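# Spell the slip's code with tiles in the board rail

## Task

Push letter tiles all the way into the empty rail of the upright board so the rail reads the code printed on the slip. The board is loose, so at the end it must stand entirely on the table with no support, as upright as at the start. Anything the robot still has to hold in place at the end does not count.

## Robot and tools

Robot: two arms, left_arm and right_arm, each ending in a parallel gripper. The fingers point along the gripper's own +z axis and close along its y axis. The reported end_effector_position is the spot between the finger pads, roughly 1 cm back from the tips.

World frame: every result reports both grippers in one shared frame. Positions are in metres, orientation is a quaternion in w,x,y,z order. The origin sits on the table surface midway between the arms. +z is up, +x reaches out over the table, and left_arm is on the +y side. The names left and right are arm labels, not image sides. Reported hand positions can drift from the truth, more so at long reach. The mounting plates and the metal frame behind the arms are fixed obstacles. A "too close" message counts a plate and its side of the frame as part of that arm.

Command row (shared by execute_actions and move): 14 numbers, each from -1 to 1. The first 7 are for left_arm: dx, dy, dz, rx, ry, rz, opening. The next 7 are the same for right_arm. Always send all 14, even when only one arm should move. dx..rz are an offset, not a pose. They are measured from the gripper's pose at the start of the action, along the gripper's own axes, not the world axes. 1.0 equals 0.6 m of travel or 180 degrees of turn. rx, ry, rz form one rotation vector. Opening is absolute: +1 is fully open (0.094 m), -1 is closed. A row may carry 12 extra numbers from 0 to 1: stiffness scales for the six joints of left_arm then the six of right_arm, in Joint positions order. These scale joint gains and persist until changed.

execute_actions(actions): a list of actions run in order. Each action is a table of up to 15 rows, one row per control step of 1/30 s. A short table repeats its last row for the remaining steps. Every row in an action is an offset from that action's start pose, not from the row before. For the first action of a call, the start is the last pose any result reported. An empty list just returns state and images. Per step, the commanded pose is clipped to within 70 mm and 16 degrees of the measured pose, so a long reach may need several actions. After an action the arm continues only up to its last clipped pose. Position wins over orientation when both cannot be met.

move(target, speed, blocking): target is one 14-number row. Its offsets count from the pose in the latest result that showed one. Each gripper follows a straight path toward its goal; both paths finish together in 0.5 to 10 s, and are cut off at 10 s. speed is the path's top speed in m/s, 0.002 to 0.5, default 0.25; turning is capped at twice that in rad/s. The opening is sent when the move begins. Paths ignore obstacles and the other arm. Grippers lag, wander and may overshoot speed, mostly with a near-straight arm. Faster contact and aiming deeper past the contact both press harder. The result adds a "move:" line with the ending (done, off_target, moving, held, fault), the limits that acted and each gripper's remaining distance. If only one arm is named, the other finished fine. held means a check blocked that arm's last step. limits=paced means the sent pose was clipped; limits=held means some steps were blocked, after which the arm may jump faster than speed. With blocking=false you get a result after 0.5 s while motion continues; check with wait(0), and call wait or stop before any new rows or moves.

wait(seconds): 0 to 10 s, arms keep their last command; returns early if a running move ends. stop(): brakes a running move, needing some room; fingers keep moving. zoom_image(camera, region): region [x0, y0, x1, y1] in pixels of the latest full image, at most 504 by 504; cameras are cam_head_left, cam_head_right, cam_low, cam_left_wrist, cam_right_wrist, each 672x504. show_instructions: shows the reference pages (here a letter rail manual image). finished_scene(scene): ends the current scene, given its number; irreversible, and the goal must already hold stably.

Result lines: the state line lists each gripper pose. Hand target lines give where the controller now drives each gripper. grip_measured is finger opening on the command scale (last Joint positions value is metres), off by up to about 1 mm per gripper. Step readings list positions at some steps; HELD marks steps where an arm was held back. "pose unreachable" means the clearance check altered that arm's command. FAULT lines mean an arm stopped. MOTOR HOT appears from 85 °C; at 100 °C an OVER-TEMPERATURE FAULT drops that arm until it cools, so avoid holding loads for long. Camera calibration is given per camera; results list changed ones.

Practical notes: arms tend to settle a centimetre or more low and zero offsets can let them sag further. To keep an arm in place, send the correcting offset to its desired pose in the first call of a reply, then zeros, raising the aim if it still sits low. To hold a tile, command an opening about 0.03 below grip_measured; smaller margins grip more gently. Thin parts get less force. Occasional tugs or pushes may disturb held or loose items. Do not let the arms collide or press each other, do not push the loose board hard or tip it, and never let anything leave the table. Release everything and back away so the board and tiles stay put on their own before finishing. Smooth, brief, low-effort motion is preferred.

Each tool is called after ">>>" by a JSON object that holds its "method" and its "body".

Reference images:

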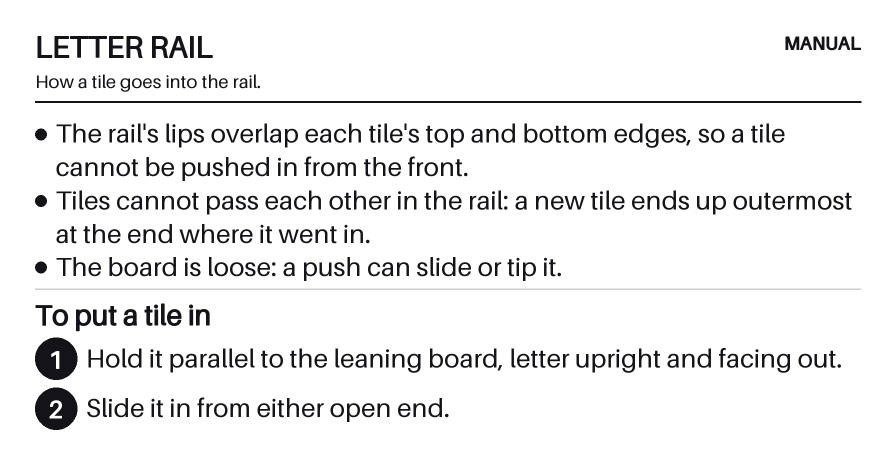

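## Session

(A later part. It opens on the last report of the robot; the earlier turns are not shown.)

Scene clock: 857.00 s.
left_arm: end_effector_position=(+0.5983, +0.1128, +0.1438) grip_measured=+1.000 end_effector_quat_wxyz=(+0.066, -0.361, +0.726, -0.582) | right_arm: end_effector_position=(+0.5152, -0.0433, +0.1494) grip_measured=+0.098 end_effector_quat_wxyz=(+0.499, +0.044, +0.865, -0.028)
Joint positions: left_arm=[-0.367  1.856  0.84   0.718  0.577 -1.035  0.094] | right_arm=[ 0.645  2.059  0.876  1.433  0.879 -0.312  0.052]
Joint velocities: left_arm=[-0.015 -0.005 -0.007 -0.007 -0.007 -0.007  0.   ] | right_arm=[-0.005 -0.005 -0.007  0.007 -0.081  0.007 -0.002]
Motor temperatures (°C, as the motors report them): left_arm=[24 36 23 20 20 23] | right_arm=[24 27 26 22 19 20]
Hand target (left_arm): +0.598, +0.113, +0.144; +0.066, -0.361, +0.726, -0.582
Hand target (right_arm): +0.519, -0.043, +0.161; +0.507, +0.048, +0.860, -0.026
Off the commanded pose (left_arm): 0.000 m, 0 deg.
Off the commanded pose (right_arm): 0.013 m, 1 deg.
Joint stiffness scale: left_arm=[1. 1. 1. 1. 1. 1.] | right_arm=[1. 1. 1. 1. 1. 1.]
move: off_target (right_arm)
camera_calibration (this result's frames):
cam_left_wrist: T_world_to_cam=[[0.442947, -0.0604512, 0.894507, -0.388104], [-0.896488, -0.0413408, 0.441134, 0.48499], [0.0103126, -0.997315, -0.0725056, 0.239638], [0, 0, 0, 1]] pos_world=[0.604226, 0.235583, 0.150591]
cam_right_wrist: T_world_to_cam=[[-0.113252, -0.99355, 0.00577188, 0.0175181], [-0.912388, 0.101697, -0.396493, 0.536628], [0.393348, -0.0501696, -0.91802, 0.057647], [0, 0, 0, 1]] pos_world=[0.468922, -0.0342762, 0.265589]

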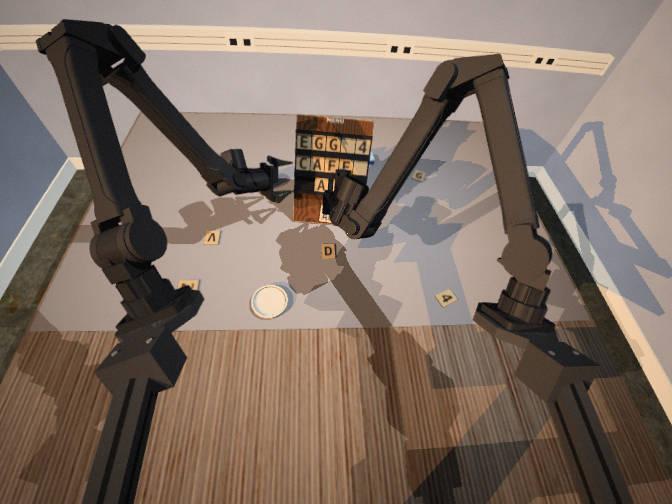

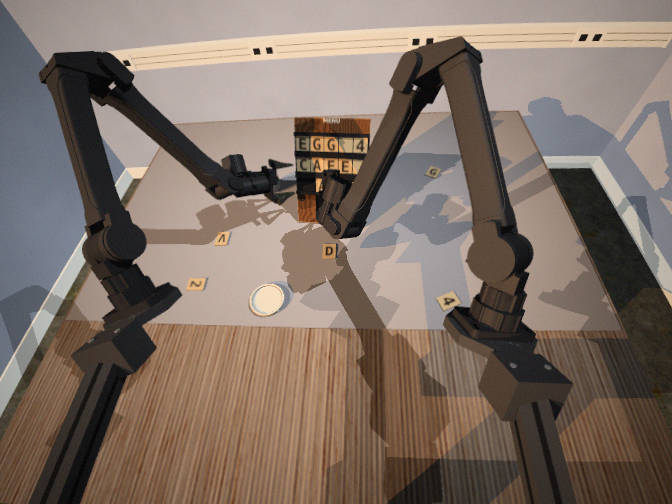

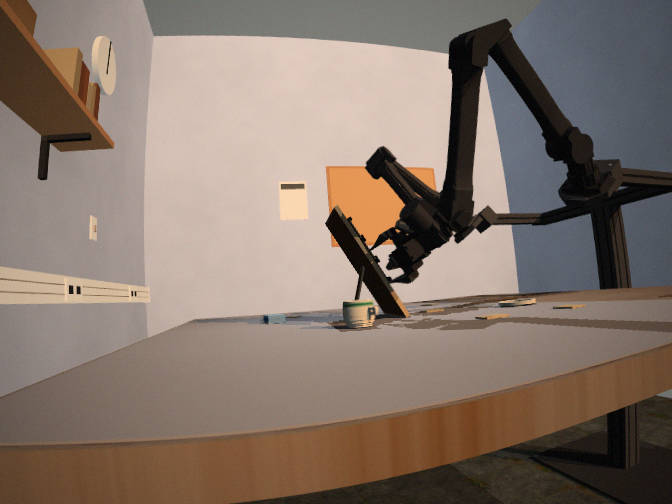

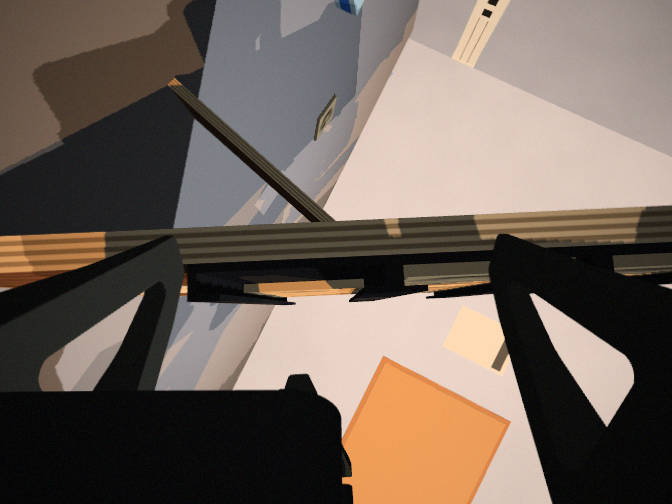

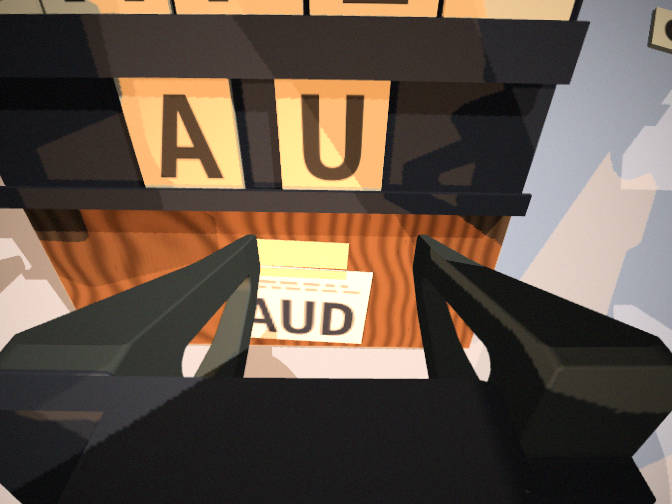

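>>> {"method": "move", "body": {"target": [0,0,0,0,0,0,1, 0.2014,0.0284,-0.1177,-0.0187,0.3328,-0.0293,0.5], "speed": 0.2}}

Scene clock: 872.97 s.
left_arm: end_effector_position=(+0.5983, +0.1128, +0.1438) grip_measured=+1.000 end_effector_quat_wxyz=(+0.066, -0.361, +0.726, -0.582) | right_arm: end_effector_position=(+0.3917, -0.0149, +0.0881) grip_measured=+0.498 end_effector_quat_wxyz=(+0.003, -0.011, +1.000, +0.004)
Joint positions: left_arm=[-0.367  1.856  0.84   0.718  0.577 -1.035  0.094] | right_arm=[ 0.663  1.867  1.061 -0.371  0.589  0.636  0.07 ]
Joint velocities: left_arm=[-0.005 -0.005  0.007 -0.002 -0.037  0.037  0.   ] | right_arm=[-0.015 -0.005 -0.012  0.012 -0.066  0.007 -0.   ]
Motor temperatures (°C, as the motors report them): left_arm=[24 36 23 20 20 23] | right_arm=[24 27 26 23 19 20]
Hand target (left_arm): +0.598, +0.113, +0.144; +0.066, -0.361, +0.726, -0.582
Hand target (right_arm): +0.397, -0.015, +0.082; +0.000, -0.000, +1.000, +0.001
Off the commanded pose (left_arm): 0.000 m, 0 deg.
Off the commanded pose (right_arm): 0.009 m, 1 deg.
Joint stiffness scale: left_arm=[1. 1. 1. 1. 1. 1.] | right_arm=[1. 1. 1. 1. 1. 1.]
move: done
camera_calibration (this result's frames):
cam_left_wrist: T_world_to_cam=[[0.442947, -0.0604512, 0.894507, -0.388104], [-0.896488, -0.0413408, 0.441134, 0.48499], [0.0103126, -0.997315, -0.0725056, 0.239638], [0, 0, 0, 1]] pos_world=[0.604226, 0.235583, 0.150591]
cam_right_wrist: T_world_to_cam=[[0.018326, -0.999831, -0.00129397, -0.01896], [-0.806479, -0.015547, 0.591058, 0.26653], [-0.590978, -0.00978818, -0.806628, 0.427724], [0, 0, 0, 1]] pos_world=[0.468074, -0.0106264, 0.187455]

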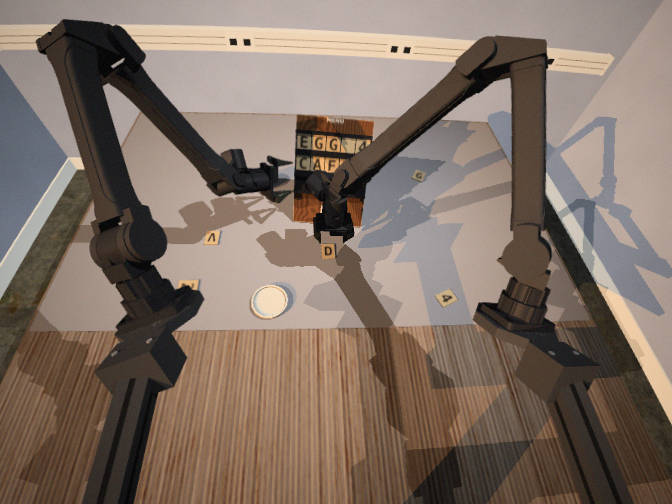

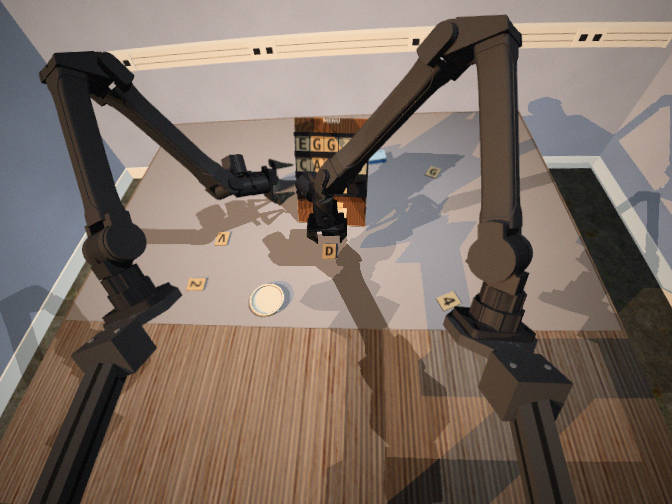

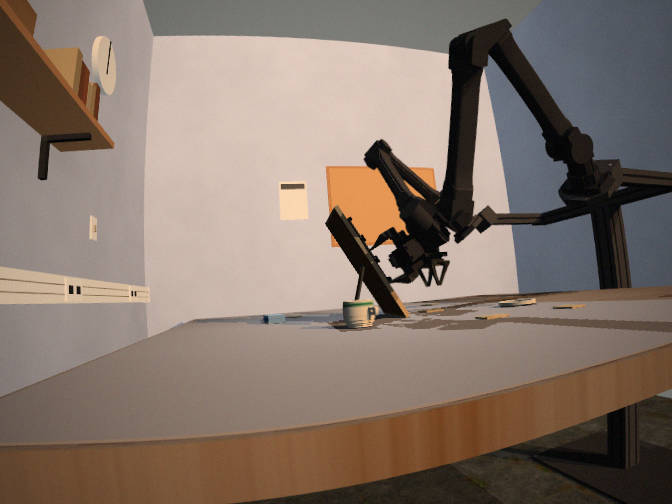

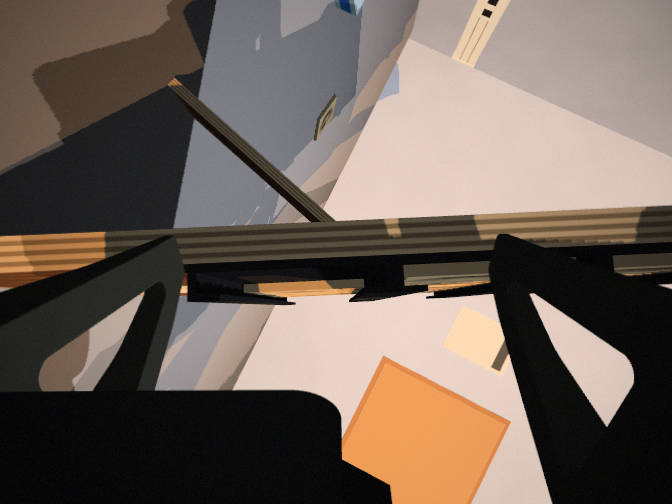

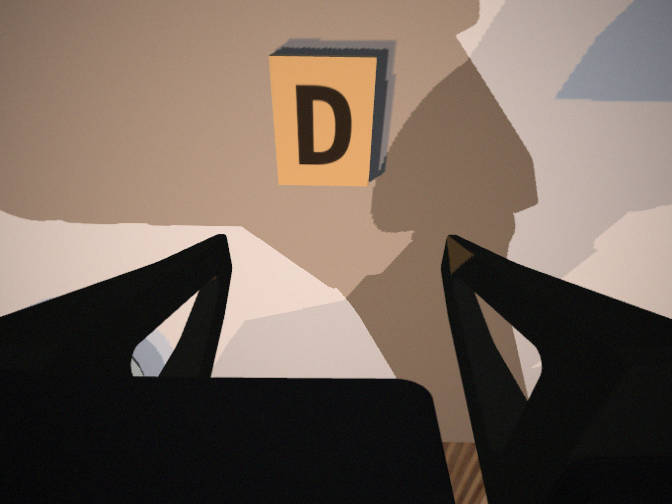

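>>> {"method": "move", "body": {"target": [0,0,0,0,0,0,1, -0.022,0.012,0.092,0,0,0,0.5], "speed": 0.1}}

Scene clock: 883.10 s.
left_arm: end_effector_position=(+0.5983, +0.1128, +0.1438) grip_measured=+1.000 end_effector_quat_wxyz=(+0.066, -0.361, +0.726, -0.582) | right_arm: end_effector_position=(+0.3964, -0.0106, +0.0371) grip_measured=+0.498 end_effector_quat_wxyz=(-0.002, -0.011, +1.000, +0.001)
Joint positions: left_arm=[-0.367  1.856  0.84   0.718  0.577 -1.035  0.094] | right_arm=[ 0.608  1.984  1.123 -0.298  0.566  0.583  0.07 ]
Joint velocities: left_arm=[-0.005  0.005  0.007 -0.007  0.022 -0.007  0.   ] | right_arm=[-0.015  0.005  0.022 -0.002 -0.037 -0.051  0.   ]
Motor temperatures (°C, as the motors report them): left_arm=[24 36 23 20 20 23] | right_arm=[24 27 26 22 19 20]
Hand target (left_arm): +0.598, +0.113, +0.144; +0.066, -0.361, +0.726, -0.582
Hand target (right_arm): +0.405, -0.007, +0.033; +0.003, -0.011, +1.000, +0.004
Off the commanded pose (left_arm): 0.000 m, 0 deg.
Off the commanded pose (right_arm): 0.010 m, 1 deg.
Joint stiffness scale: left_arm=[1. 1. 1. 1. 1. 1.] | right_arm=[1. 1. 1. 1. 1. 1.]
move: done
camera_calibration (this result's frames):
cam_left_wrist: T_world_to_cam=[[0.442947, -0.0604512, 0.894507, -0.388104], [-0.896488, -0.0413408, 0.441134, 0.48499], [0.0103126, -0.997315, -0.0725056, 0.239638], [0, 0, 0, 1]] pos_world=[0.604226, 0.235583, 0.150591]
cam_right_wrist: T_world_to_cam=[[0.0190792, -0.999806, 0.00494423, -0.0153005], [-0.800236, -0.0123059, 0.599559, 0.297819], [-0.599382, -0.0153957, -0.800315, 0.392451], [0, 0, 0, 1]] pos_world=[0.473846, -0.00559049, 0.1356]

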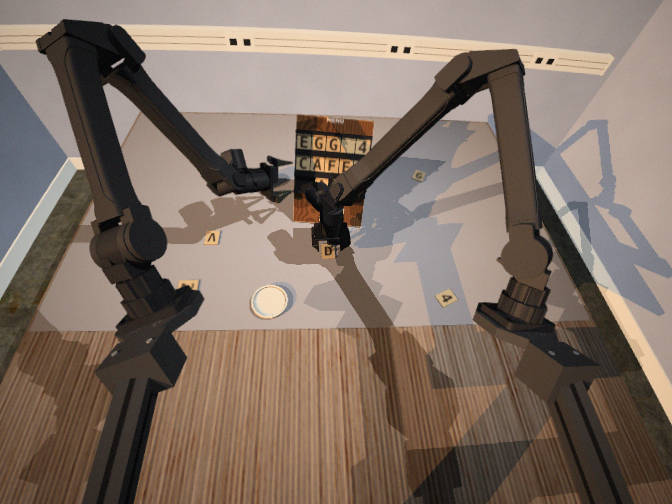

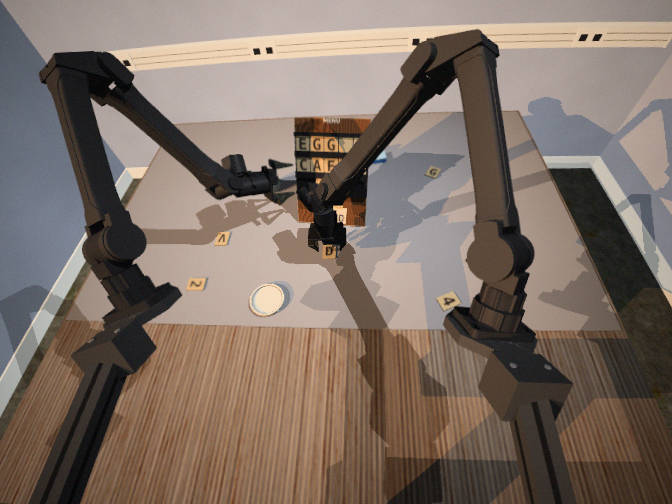

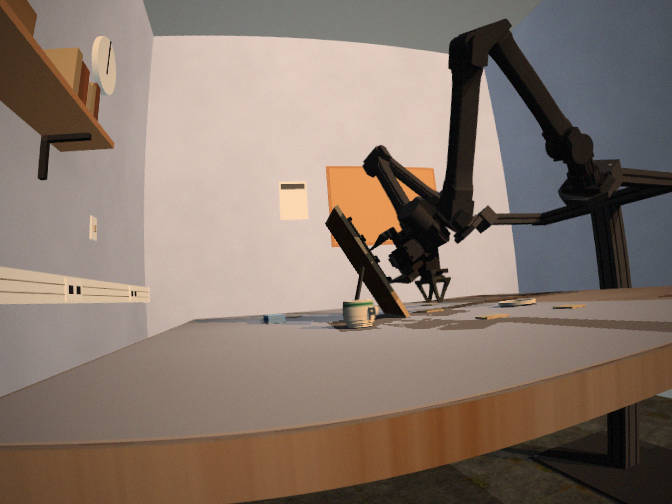

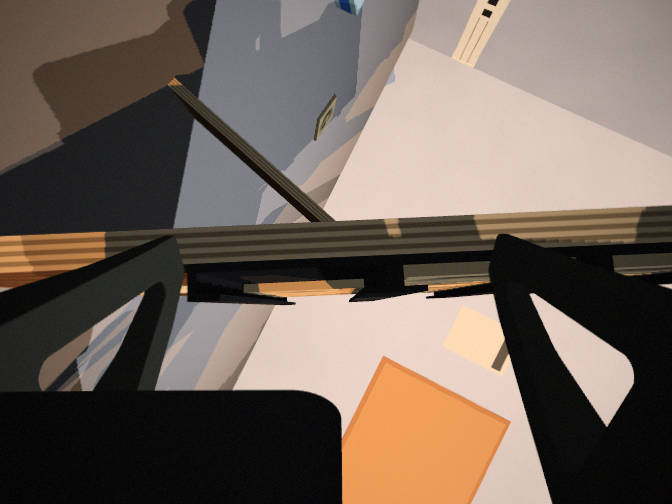

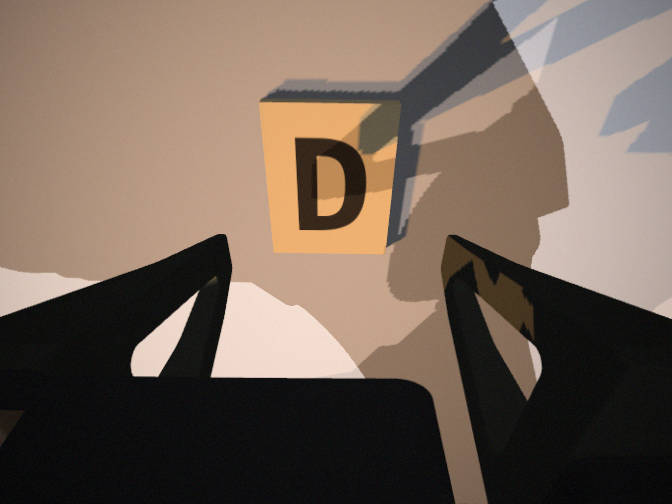

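>>> {"method": "move", "body": {"target": [0,0,0,0,0,0,1, -0.029,0.008,0.03,0,0.002,0,0.5], "speed": 0.05}}

Scene clock: 891.77 s.
left_arm: end_effector_position=(+0.5983, +0.1128, +0.1438) grip_measured=+1.000 end_effector_quat_wxyz=(+0.066, -0.361, +0.726, -0.582) | right_arm: end_effector_position=(+0.4121, -0.0048, +0.0266) grip_measured=+0.498 end_effector_quat_wxyz=(-0.001, -0.005, +1.000, +0.005)
Joint positions: left_arm=[-0.367  1.856  0.84   0.718  0.577 -1.035  0.094] | right_arm=[ 0.589  2.011  1.173 -0.303  0.553  0.57   0.07 ]
Joint velocities: left_arm=[ 0.005 -0.015  0.002  0.002  0.007  0.007  0.   ] | right_arm=[-0.015  0.015 -0.002  0.002 -0.037 -0.095 -0.   ]
Motor temperatures (°C, as the motors report them): left_arm=[24 36 23 20 20 23] | right_arm=[24 27 26 22 19 20]
Hand target (left_arm): +0.598, +0.113, +0.144; +0.066, -0.361, +0.726, -0.582
Hand target (right_arm): +0.414, -0.006, +0.019; -0.005, -0.011, +1.000, +0.001
Off the commanded pose (left_arm): 0.000 m, 0 deg.
Off the commanded pose (right_arm): 0.008 m, 1 deg.
Joint stiffness scale: left_arm=[1. 1. 1. 1. 1. 1.] | right_arm=[1. 1. 1. 1. 1. 1.]
move: done
camera_calibration (this result's frames):
cam_left_wrist: T_world_to_cam=[[0.442947, -0.0604512, 0.894507, -0.388104], [-0.896488, -0.0413408, 0.441134, 0.48499], [0.0103126, -0.997315, -0.0725056, 0.239638], [0, 0, 0, 1]] pos_world=[0.604226, 0.235583, 0.150591]
cam_right_wrist: T_world_to_cam=[[0.00762187, -0.999966, -0.00319633, -0.00485093], [-0.801888, -0.00802171, 0.59742, 0.317474], [-0.597426, -0.00199036, -0.801922, 0.392884], [0, 0, 0, 1]] pos_world=[0.489335, -0.0015221, 0.125381]

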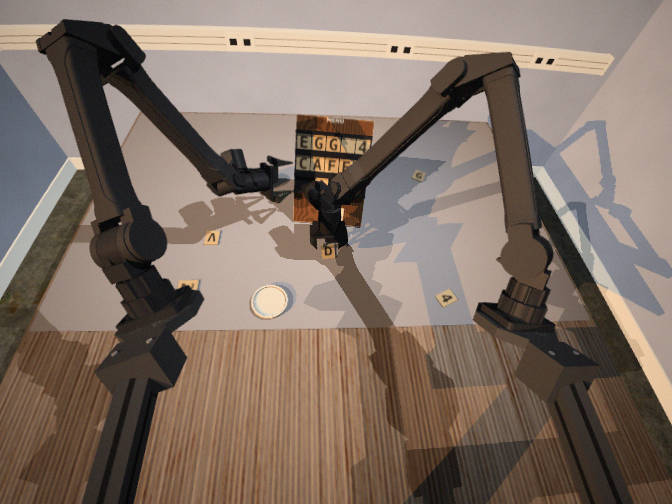

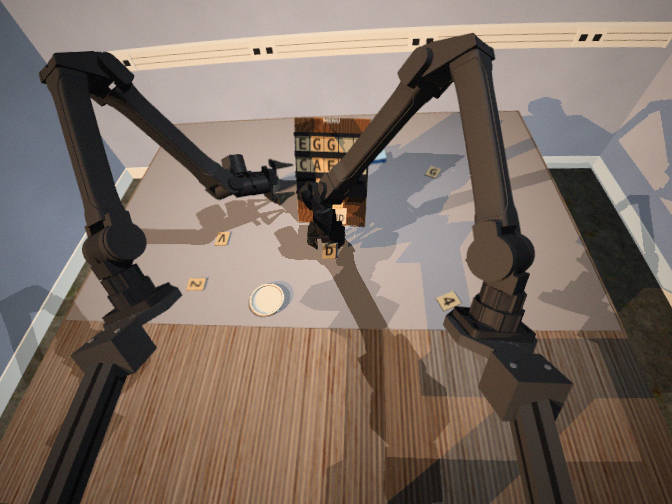

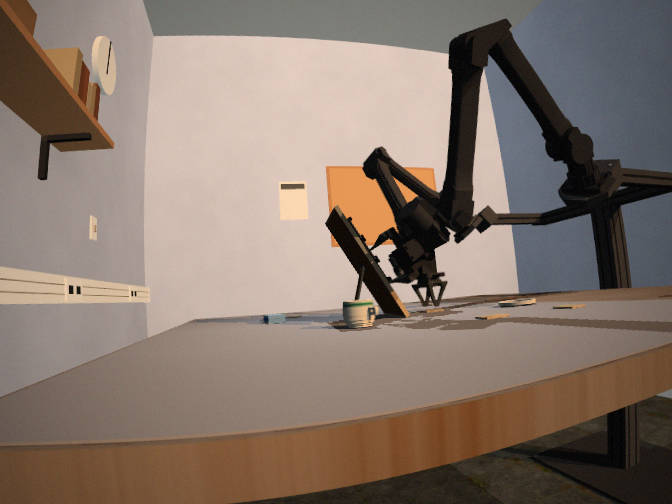

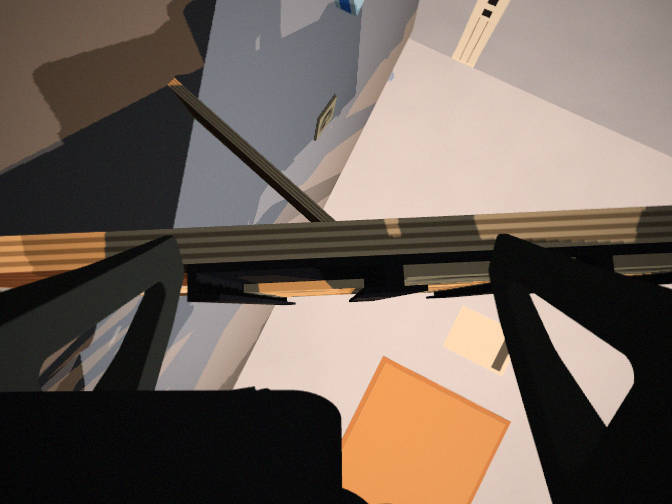

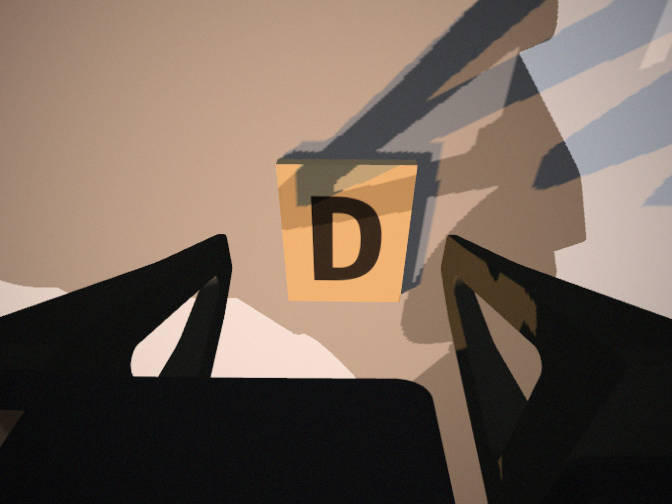

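>>> {"method": "move", "body": {"target": [0,0,0,0,0,0,1, 0.011,-0.008,0.029,0.002,0.0,0.003,0.5], "speed": 0.03}}

Scene clock: 900.10 s.
left_arm: end_effector_position=(+0.5983, +0.1128, +0.1438) grip_measured=+1.000 end_effector_quat_wxyz=(+0.066, -0.361, +0.726, -0.582) | right_arm: end_effector_position=(+0.4115, -0.0035, +0.0189) grip_measured=+0.498 end_effector_quat_wxyz=(+0.004, +0.000, +1.000, +0.007)
Joint positions: left_arm=[-0.367  1.856  0.84   0.718  0.577 -1.035  0.094] | right_arm=[ 0.584  2.027  1.173 -0.27   0.553  0.57   0.07 ]
Joint velocities: left_arm=[-0.005  0.005 -0.007 -0.002 -0.022 -0.095  0.   ] | right_arm=[-0.015 -0.015 -0.002  0.017 -0.081  0.007 -0.001]
Motor temperatures (°C, as the motors report them): left_arm=[24 36 23 20 20 23] | right_arm=[24 27 26 22 19 20]
Hand target (left_arm): +0.598, +0.113, +0.144; +0.066, -0.361, +0.726, -0.582
Hand target (right_arm): +0.406, -0.010, +0.009; -0.001, -0.001, +1.000, +0.002
Off the commanded pose (left_arm): 0.000 m, 0 deg.
Off the commanded pose (right_arm): 0.013 m, 1 deg.
Joint stiffness scale: left_arm=[1. 1. 1. 1. 1. 1.] | right_arm=[1. 1. 1. 1. 1. 1.]
move: off_target (right_arm)
camera_calibration (this result's frames):
cam_left_wrist: T_world_to_cam=[[0.442947, -0.0604512, 0.894507, -0.388104], [-0.896488, -0.0413408, 0.441134, 0.48499], [0.0103126, -0.997315, -0.0725056, 0.239638], [0, 0, 0, 1]] pos_world=[0.604226, 0.235583, 0.150591]
cam_right_wrist: T_world_to_cam=[[-0.00391713, -0.999964, -0.0075803, 0.00121873], [-0.808146, -0.00129909, 0.588981, 0.324372], [-0.58897, 0.00843311, -0.808111, 0.383012], [0, 0, 0, 1]] pos_world=[0.487727, -0.00158991, 0.118476]

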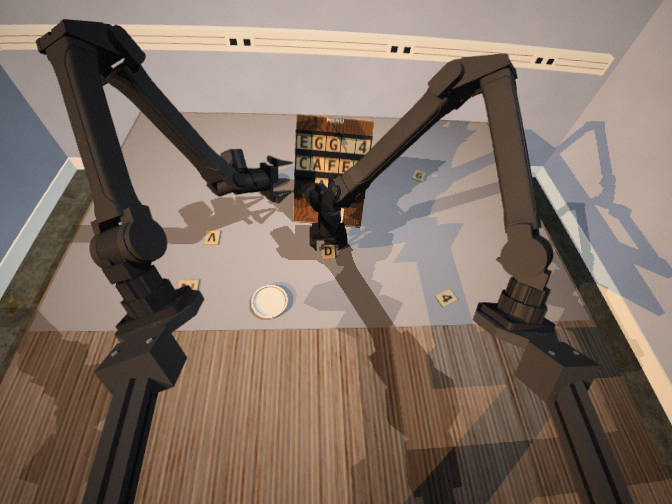

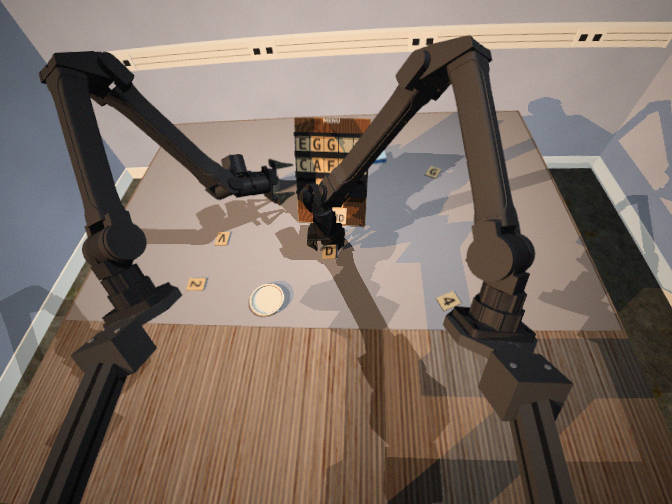

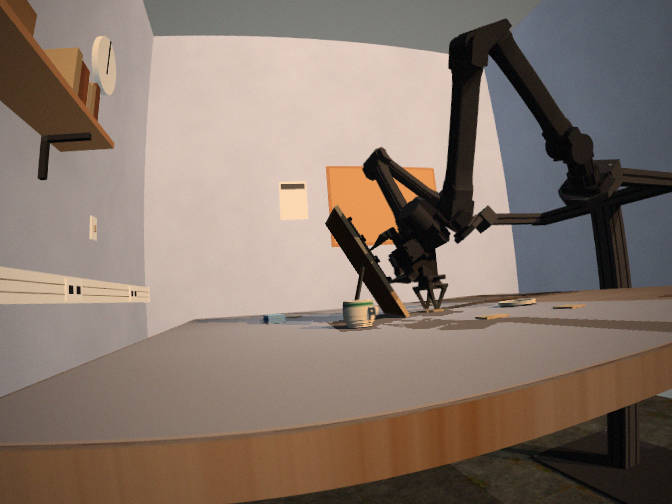

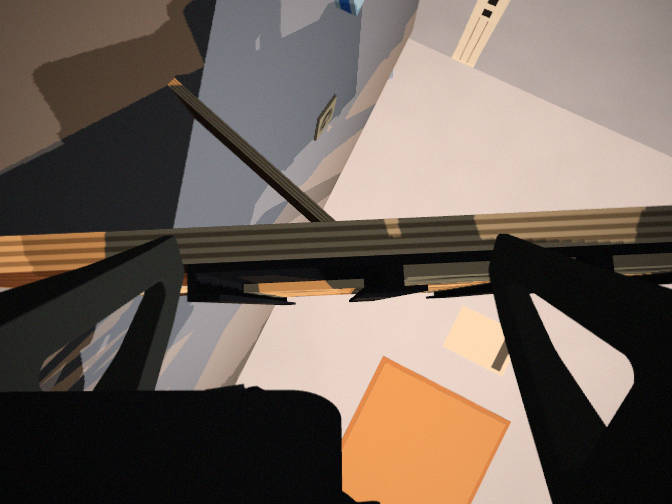

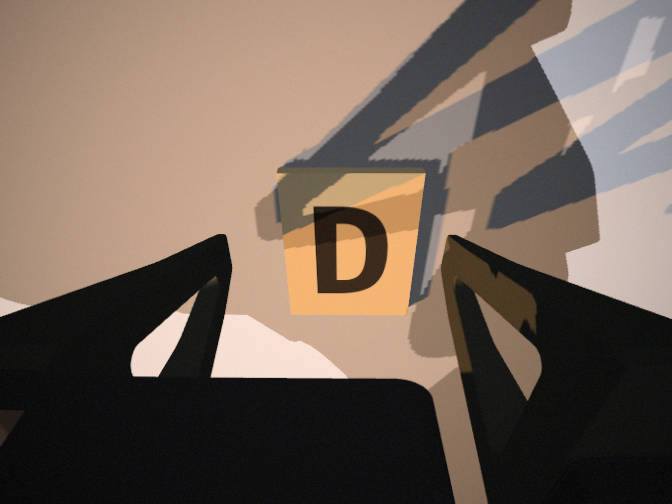

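>>> {"method": "execute_actions", "body": {"actions": [[[0,0,0,0,0,0,1,0.010,-0.0115,0.017,0.0035,0.0035,0,0.5],[0,0,0,0,0,0,1,0.011,-0.0125,0.018,0.004,0.004,0,0.5],[0,0,0,0,0,0,1,0.012,-0.0135,0.019,0.0045,0.0045,0,0.5],[0,0,0,0,0,0,1,0.013,-0.0145,0.02,0.005,0.005,0,0.5],[0,0,0,0,0,0,1,0.014,-0.0155,0.021,0.0055,0.0055,0,0.5],[0,0,0,0,0,0,1,0.015,-0.0165,0.022,0.006,0.006,0,0.5],[0,0,0,0,0,0,1,0.016,-0.0175,0.023,0.0065,0.0065,0,0.5],[0,0,0,0,0,0,1,0.017,-0.0185,0.024,0.007,0.007,0,0.5],[0,0,0,0,0,0,1,0.018,-0.0195,0.0245,0.0075,0.0075,0,0.5]]]}}

Scene clock: 911.87 s.
left_arm: end_effector_position=(+0.5983, +0.1128, +0.1438) grip_measured=+1.000 end_effector_quat_wxyz=(+0.066, -0.361, +0.726, -0.582) | right_arm: end_effector_position=(+0.4104, -0.0076, +0.0143) grip_measured=+0.498 end_effector_quat_wxyz=(+0.001, +0.002, +1.000, +0.004)
Joint positions: left_arm=[-0.367  1.856  0.84   0.718  0.577 -1.035  0.094] | right_arm=[ 0.576  2.033  1.173 -0.27   0.553  0.57   0.07 ]
Joint velocities: left_arm=[-0.015 -0.005  0.032 -0.012  0.007 -0.11   0.   ] | right_arm=[-0.005  0.015  0.007 -0.012  0.007  0.022  0.   ]
Motor temperatures (°C, as the motors report them): left_arm=[24 36 23 20 20 23] | right_arm=[24 27 26 22 19 20]
Hand target (left_arm): +0.598, +0.113, +0.144; +0.066, -0.361, +0.726, -0.582
Hand target (right_arm): +0.401, -0.015, +0.004; -0.008, +0.000, +1.000, -0.004
Off the commanded pose (left_arm): 0.000 m, 0 deg.
Off the commanded pose (right_arm): 0.016 m, 1 deg.
Joint stiffness scale: left_arm=[1. 1. 1. 1. 1. 1.] | right_arm=[1. 1. 1. 1. 1. 1.]
Step readings (end_effector_position):
0: left_arm (+0.5983, +0.1128, +0.1438) | right_arm (+0.4115, -0.0035, +0.0189)
1: left_arm (+0.5983, +0.1128, +0.1438) | right_arm (+0.4115, -0.0035, +0.0189)
2: left_arm (+0.5983, +0.1128, +0.1438) | right_arm (+0.4115, -0.0035, +0.0189)
4: left_arm (+0.5983, +0.1128, +0.1438) | right_arm (+0.4117, -0.0039, +0.0187)
8: left_arm (+0.5983, +0.1128, +0.1438) | right_arm (+0.4118, -0.0052, +0.0175)
15: end_effector_position above
camera_calibration (this result's frames):
cam_left_wrist: T_world_to_cam=[[0.442947, -0.0604512, 0.894507, -0.388104], [-0.896488, -0.0413408, 0.441134, 0.48499], [0.0103126, -0.997315, -0.0725056, 0.239638], [0, 0, 0, 1]] pos_world=[0.604226, 0.235583, 0.150591]
cam_right_wrist: T_world_to_cam=[[-0.00687038, -0.999976, 0.000165225, -0.00172292], [-0.804726, 0.00562699, 0.59362, 0.324745], [-0.593607, 0.00394543, -0.804746, 0.380508], [0, 0, 0, 1]] pos_world=[0.487191, -0.00505149, 0.113437]

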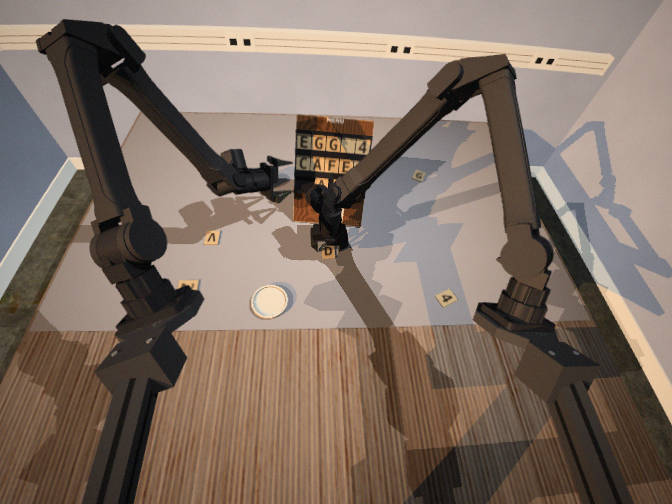

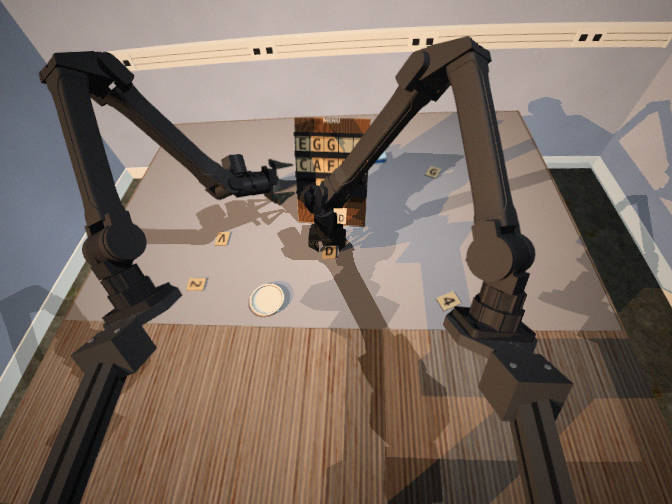

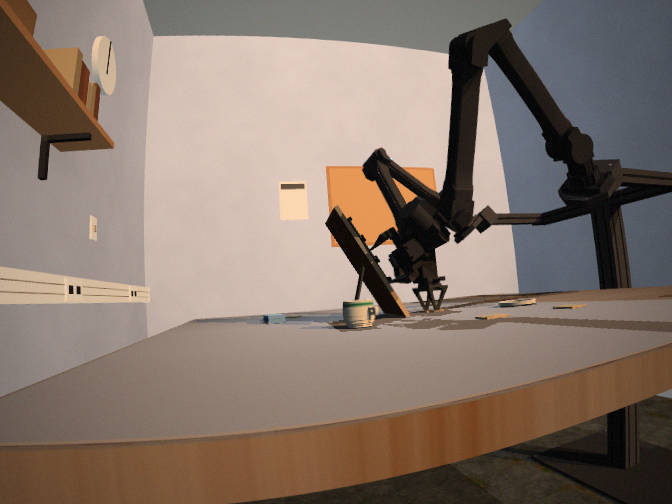

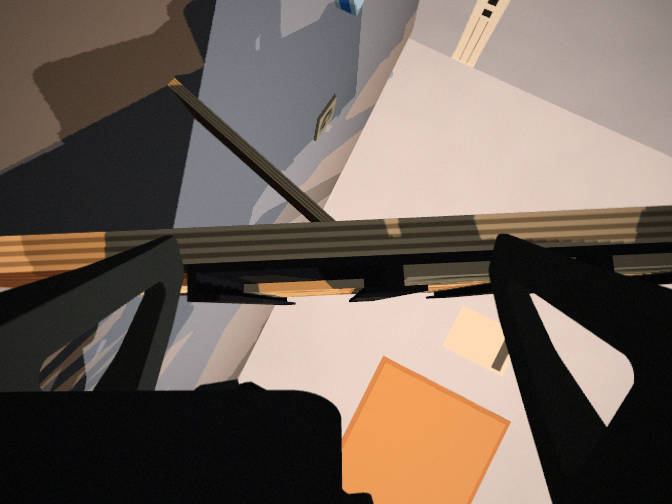

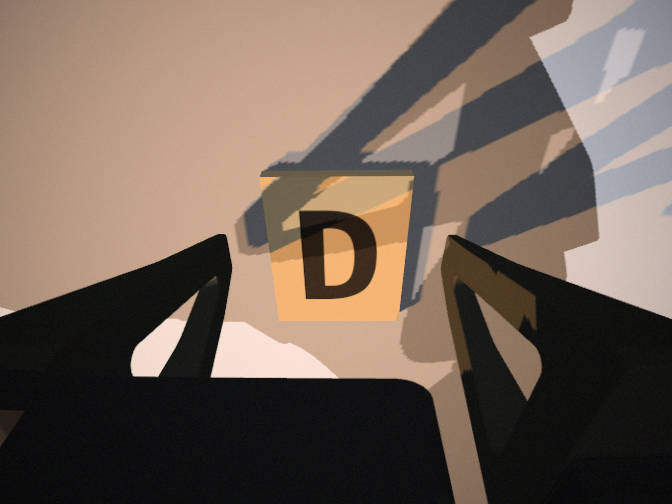

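>>> {"method": "execute_actions", "body": {"actions": [[[0,0,0,0,0,0,1,0.016,-0.0125,0.0172,0.005,0.006,0,0.5],[0,0,0,0,0,0,1,0.017,-0.0125,0.0175,0.005,0.0065,0,0.5],[0,0,0,0,0,0,1,0.018,-0.0125,0.0178,0.005,0.007,0,0.5],[0,0,0,0,0,0,1,0.019,-0.0125,0.018,0.005,0.0075,0,0.5],[0,0,0,0,0,0,1,0.020,-0.0125,0.018,0.005,0.008,0,0.5],[0,0,0,0,0,0,1,0.021,-0.0125,0.018,0.005,0.008,0,0.5]]]}}

Scene clock: 922.03 s.
left_arm: end_effector_position=(+0.5983, +0.1128, +0.1438) grip_measured=+1.000 end_effector_quat_wxyz=(+0.066, -0.361, +0.726, -0.582) | right_arm: end_effector_position=(+0.4100, -0.0072, +0.0142) grip_measured=+0.498 end_effector_quat_wxyz=(+0.001, +0.002, +1.000, +0.004)
Joint positions: left_arm=[-0.367  1.856  0.84   0.718  0.577 -1.035  0.094] | right_arm=[ 0.576  2.034  1.173 -0.27   0.551  0.57   0.07 ]
Joint velocities: left_arm=[ 0.005 -0.005 -0.002 -0.002  0.007  0.051  0.   ] | right_arm=[-0.015  0.015 -0.002 -0.002 -0.007 -0.022  0.   ]
Motor temperatures (°C, as the motors report them): left_arm=[24 36 23 20 20 23] | right_arm=[24 27 26 22 19 20]
Hand target (left_arm): +0.598, +0.113, +0.144; +0.066, -0.361, +0.726, -0.582
Hand target (right_arm): +0.398, -0.015, +0.004; -0.011, +0.002, +1.000, -0.004
Off the commanded pose (left_arm): 0.000 m, 0 deg.
Off the commanded pose (right_arm): 0.018 m, 2 deg.
Joint stiffness scale: left_arm=[1. 1. 1. 1. 1. 1.] | right_arm=[1. 1. 1. 1. 1. 1.]
Step readings (end_effector_position):
0: left_arm (+0.5983, +0.1128, +0.1438) | right_arm (+0.4102, -0.0076, +0.0142)
1: left_arm (+0.5983, +0.1128, +0.1438) | right_arm (+0.4102, -0.0076, +0.0142)
2: left_arm (+0.5983, +0.1128, +0.1438) | right_arm (+0.4102, -0.0076, +0.0142)
4: left_arm (+0.5983, +0.1128, +0.1438) | right_arm (+0.4101, -0.0074, +0.0142)
8: left_arm (+0.5983, +0.1128, +0.1438) | right_arm (+0.4100, -0.0072, +0.0142)
15: end_effector_position above
camera_calibration (this result's frames):
cam_left_wrist: T_world_to_cam=[[0.442947, -0.0604512, 0.894507, -0.388104], [-0.896488, -0.0413408, 0.441134, 0.48499], [0.0103126, -0.997315, -0.0725056, 0.239638], [0, 0, 0, 1]] pos_world=[0.604226, 0.235583, 0.150591]
cam_right_wrist: T_world_to_cam=[[-0.00665562, -0.999977, -0.00158178, -0.00146455], [-0.803836, 0.00440923, 0.594835, 0.324123], [-0.594814, 0.00523049, -0.803846, 0.380653], [0, 0, 0, 1]] pos_world=[0.48695, -0.00488465, 0.113185]

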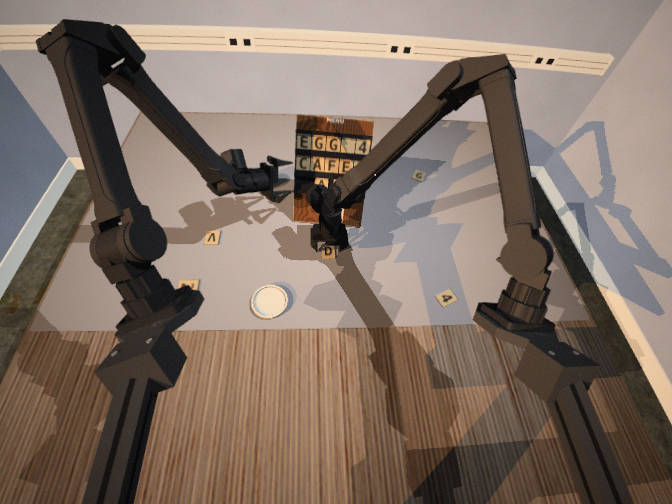

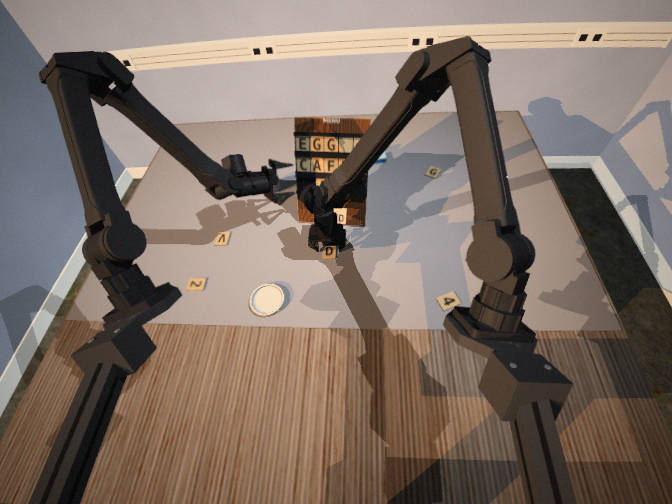

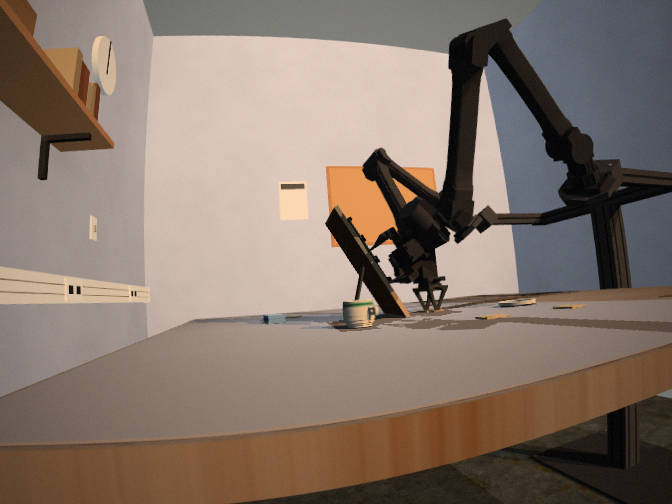

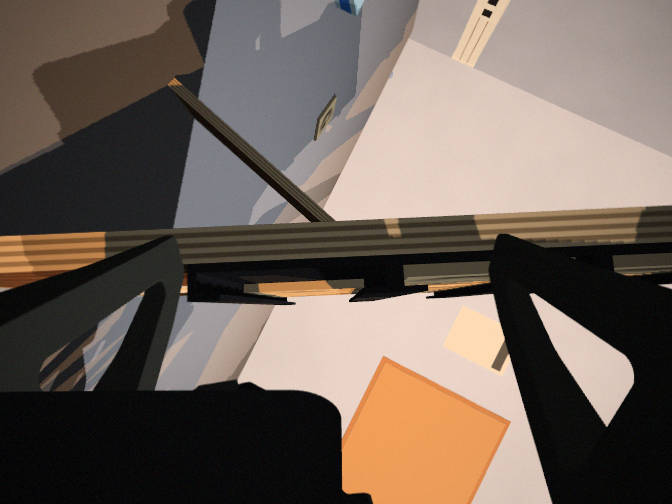

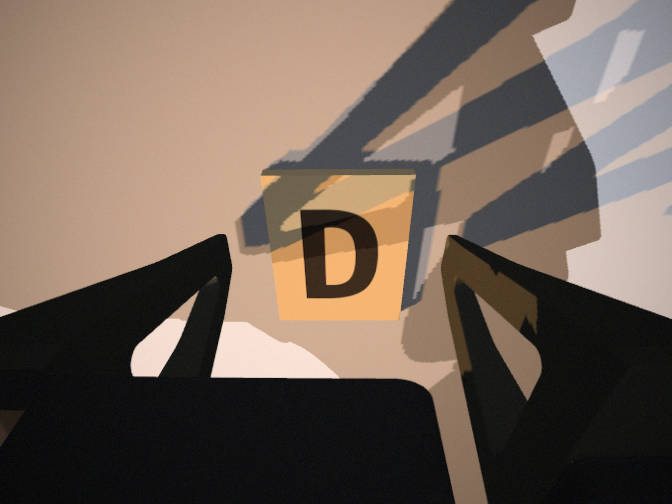

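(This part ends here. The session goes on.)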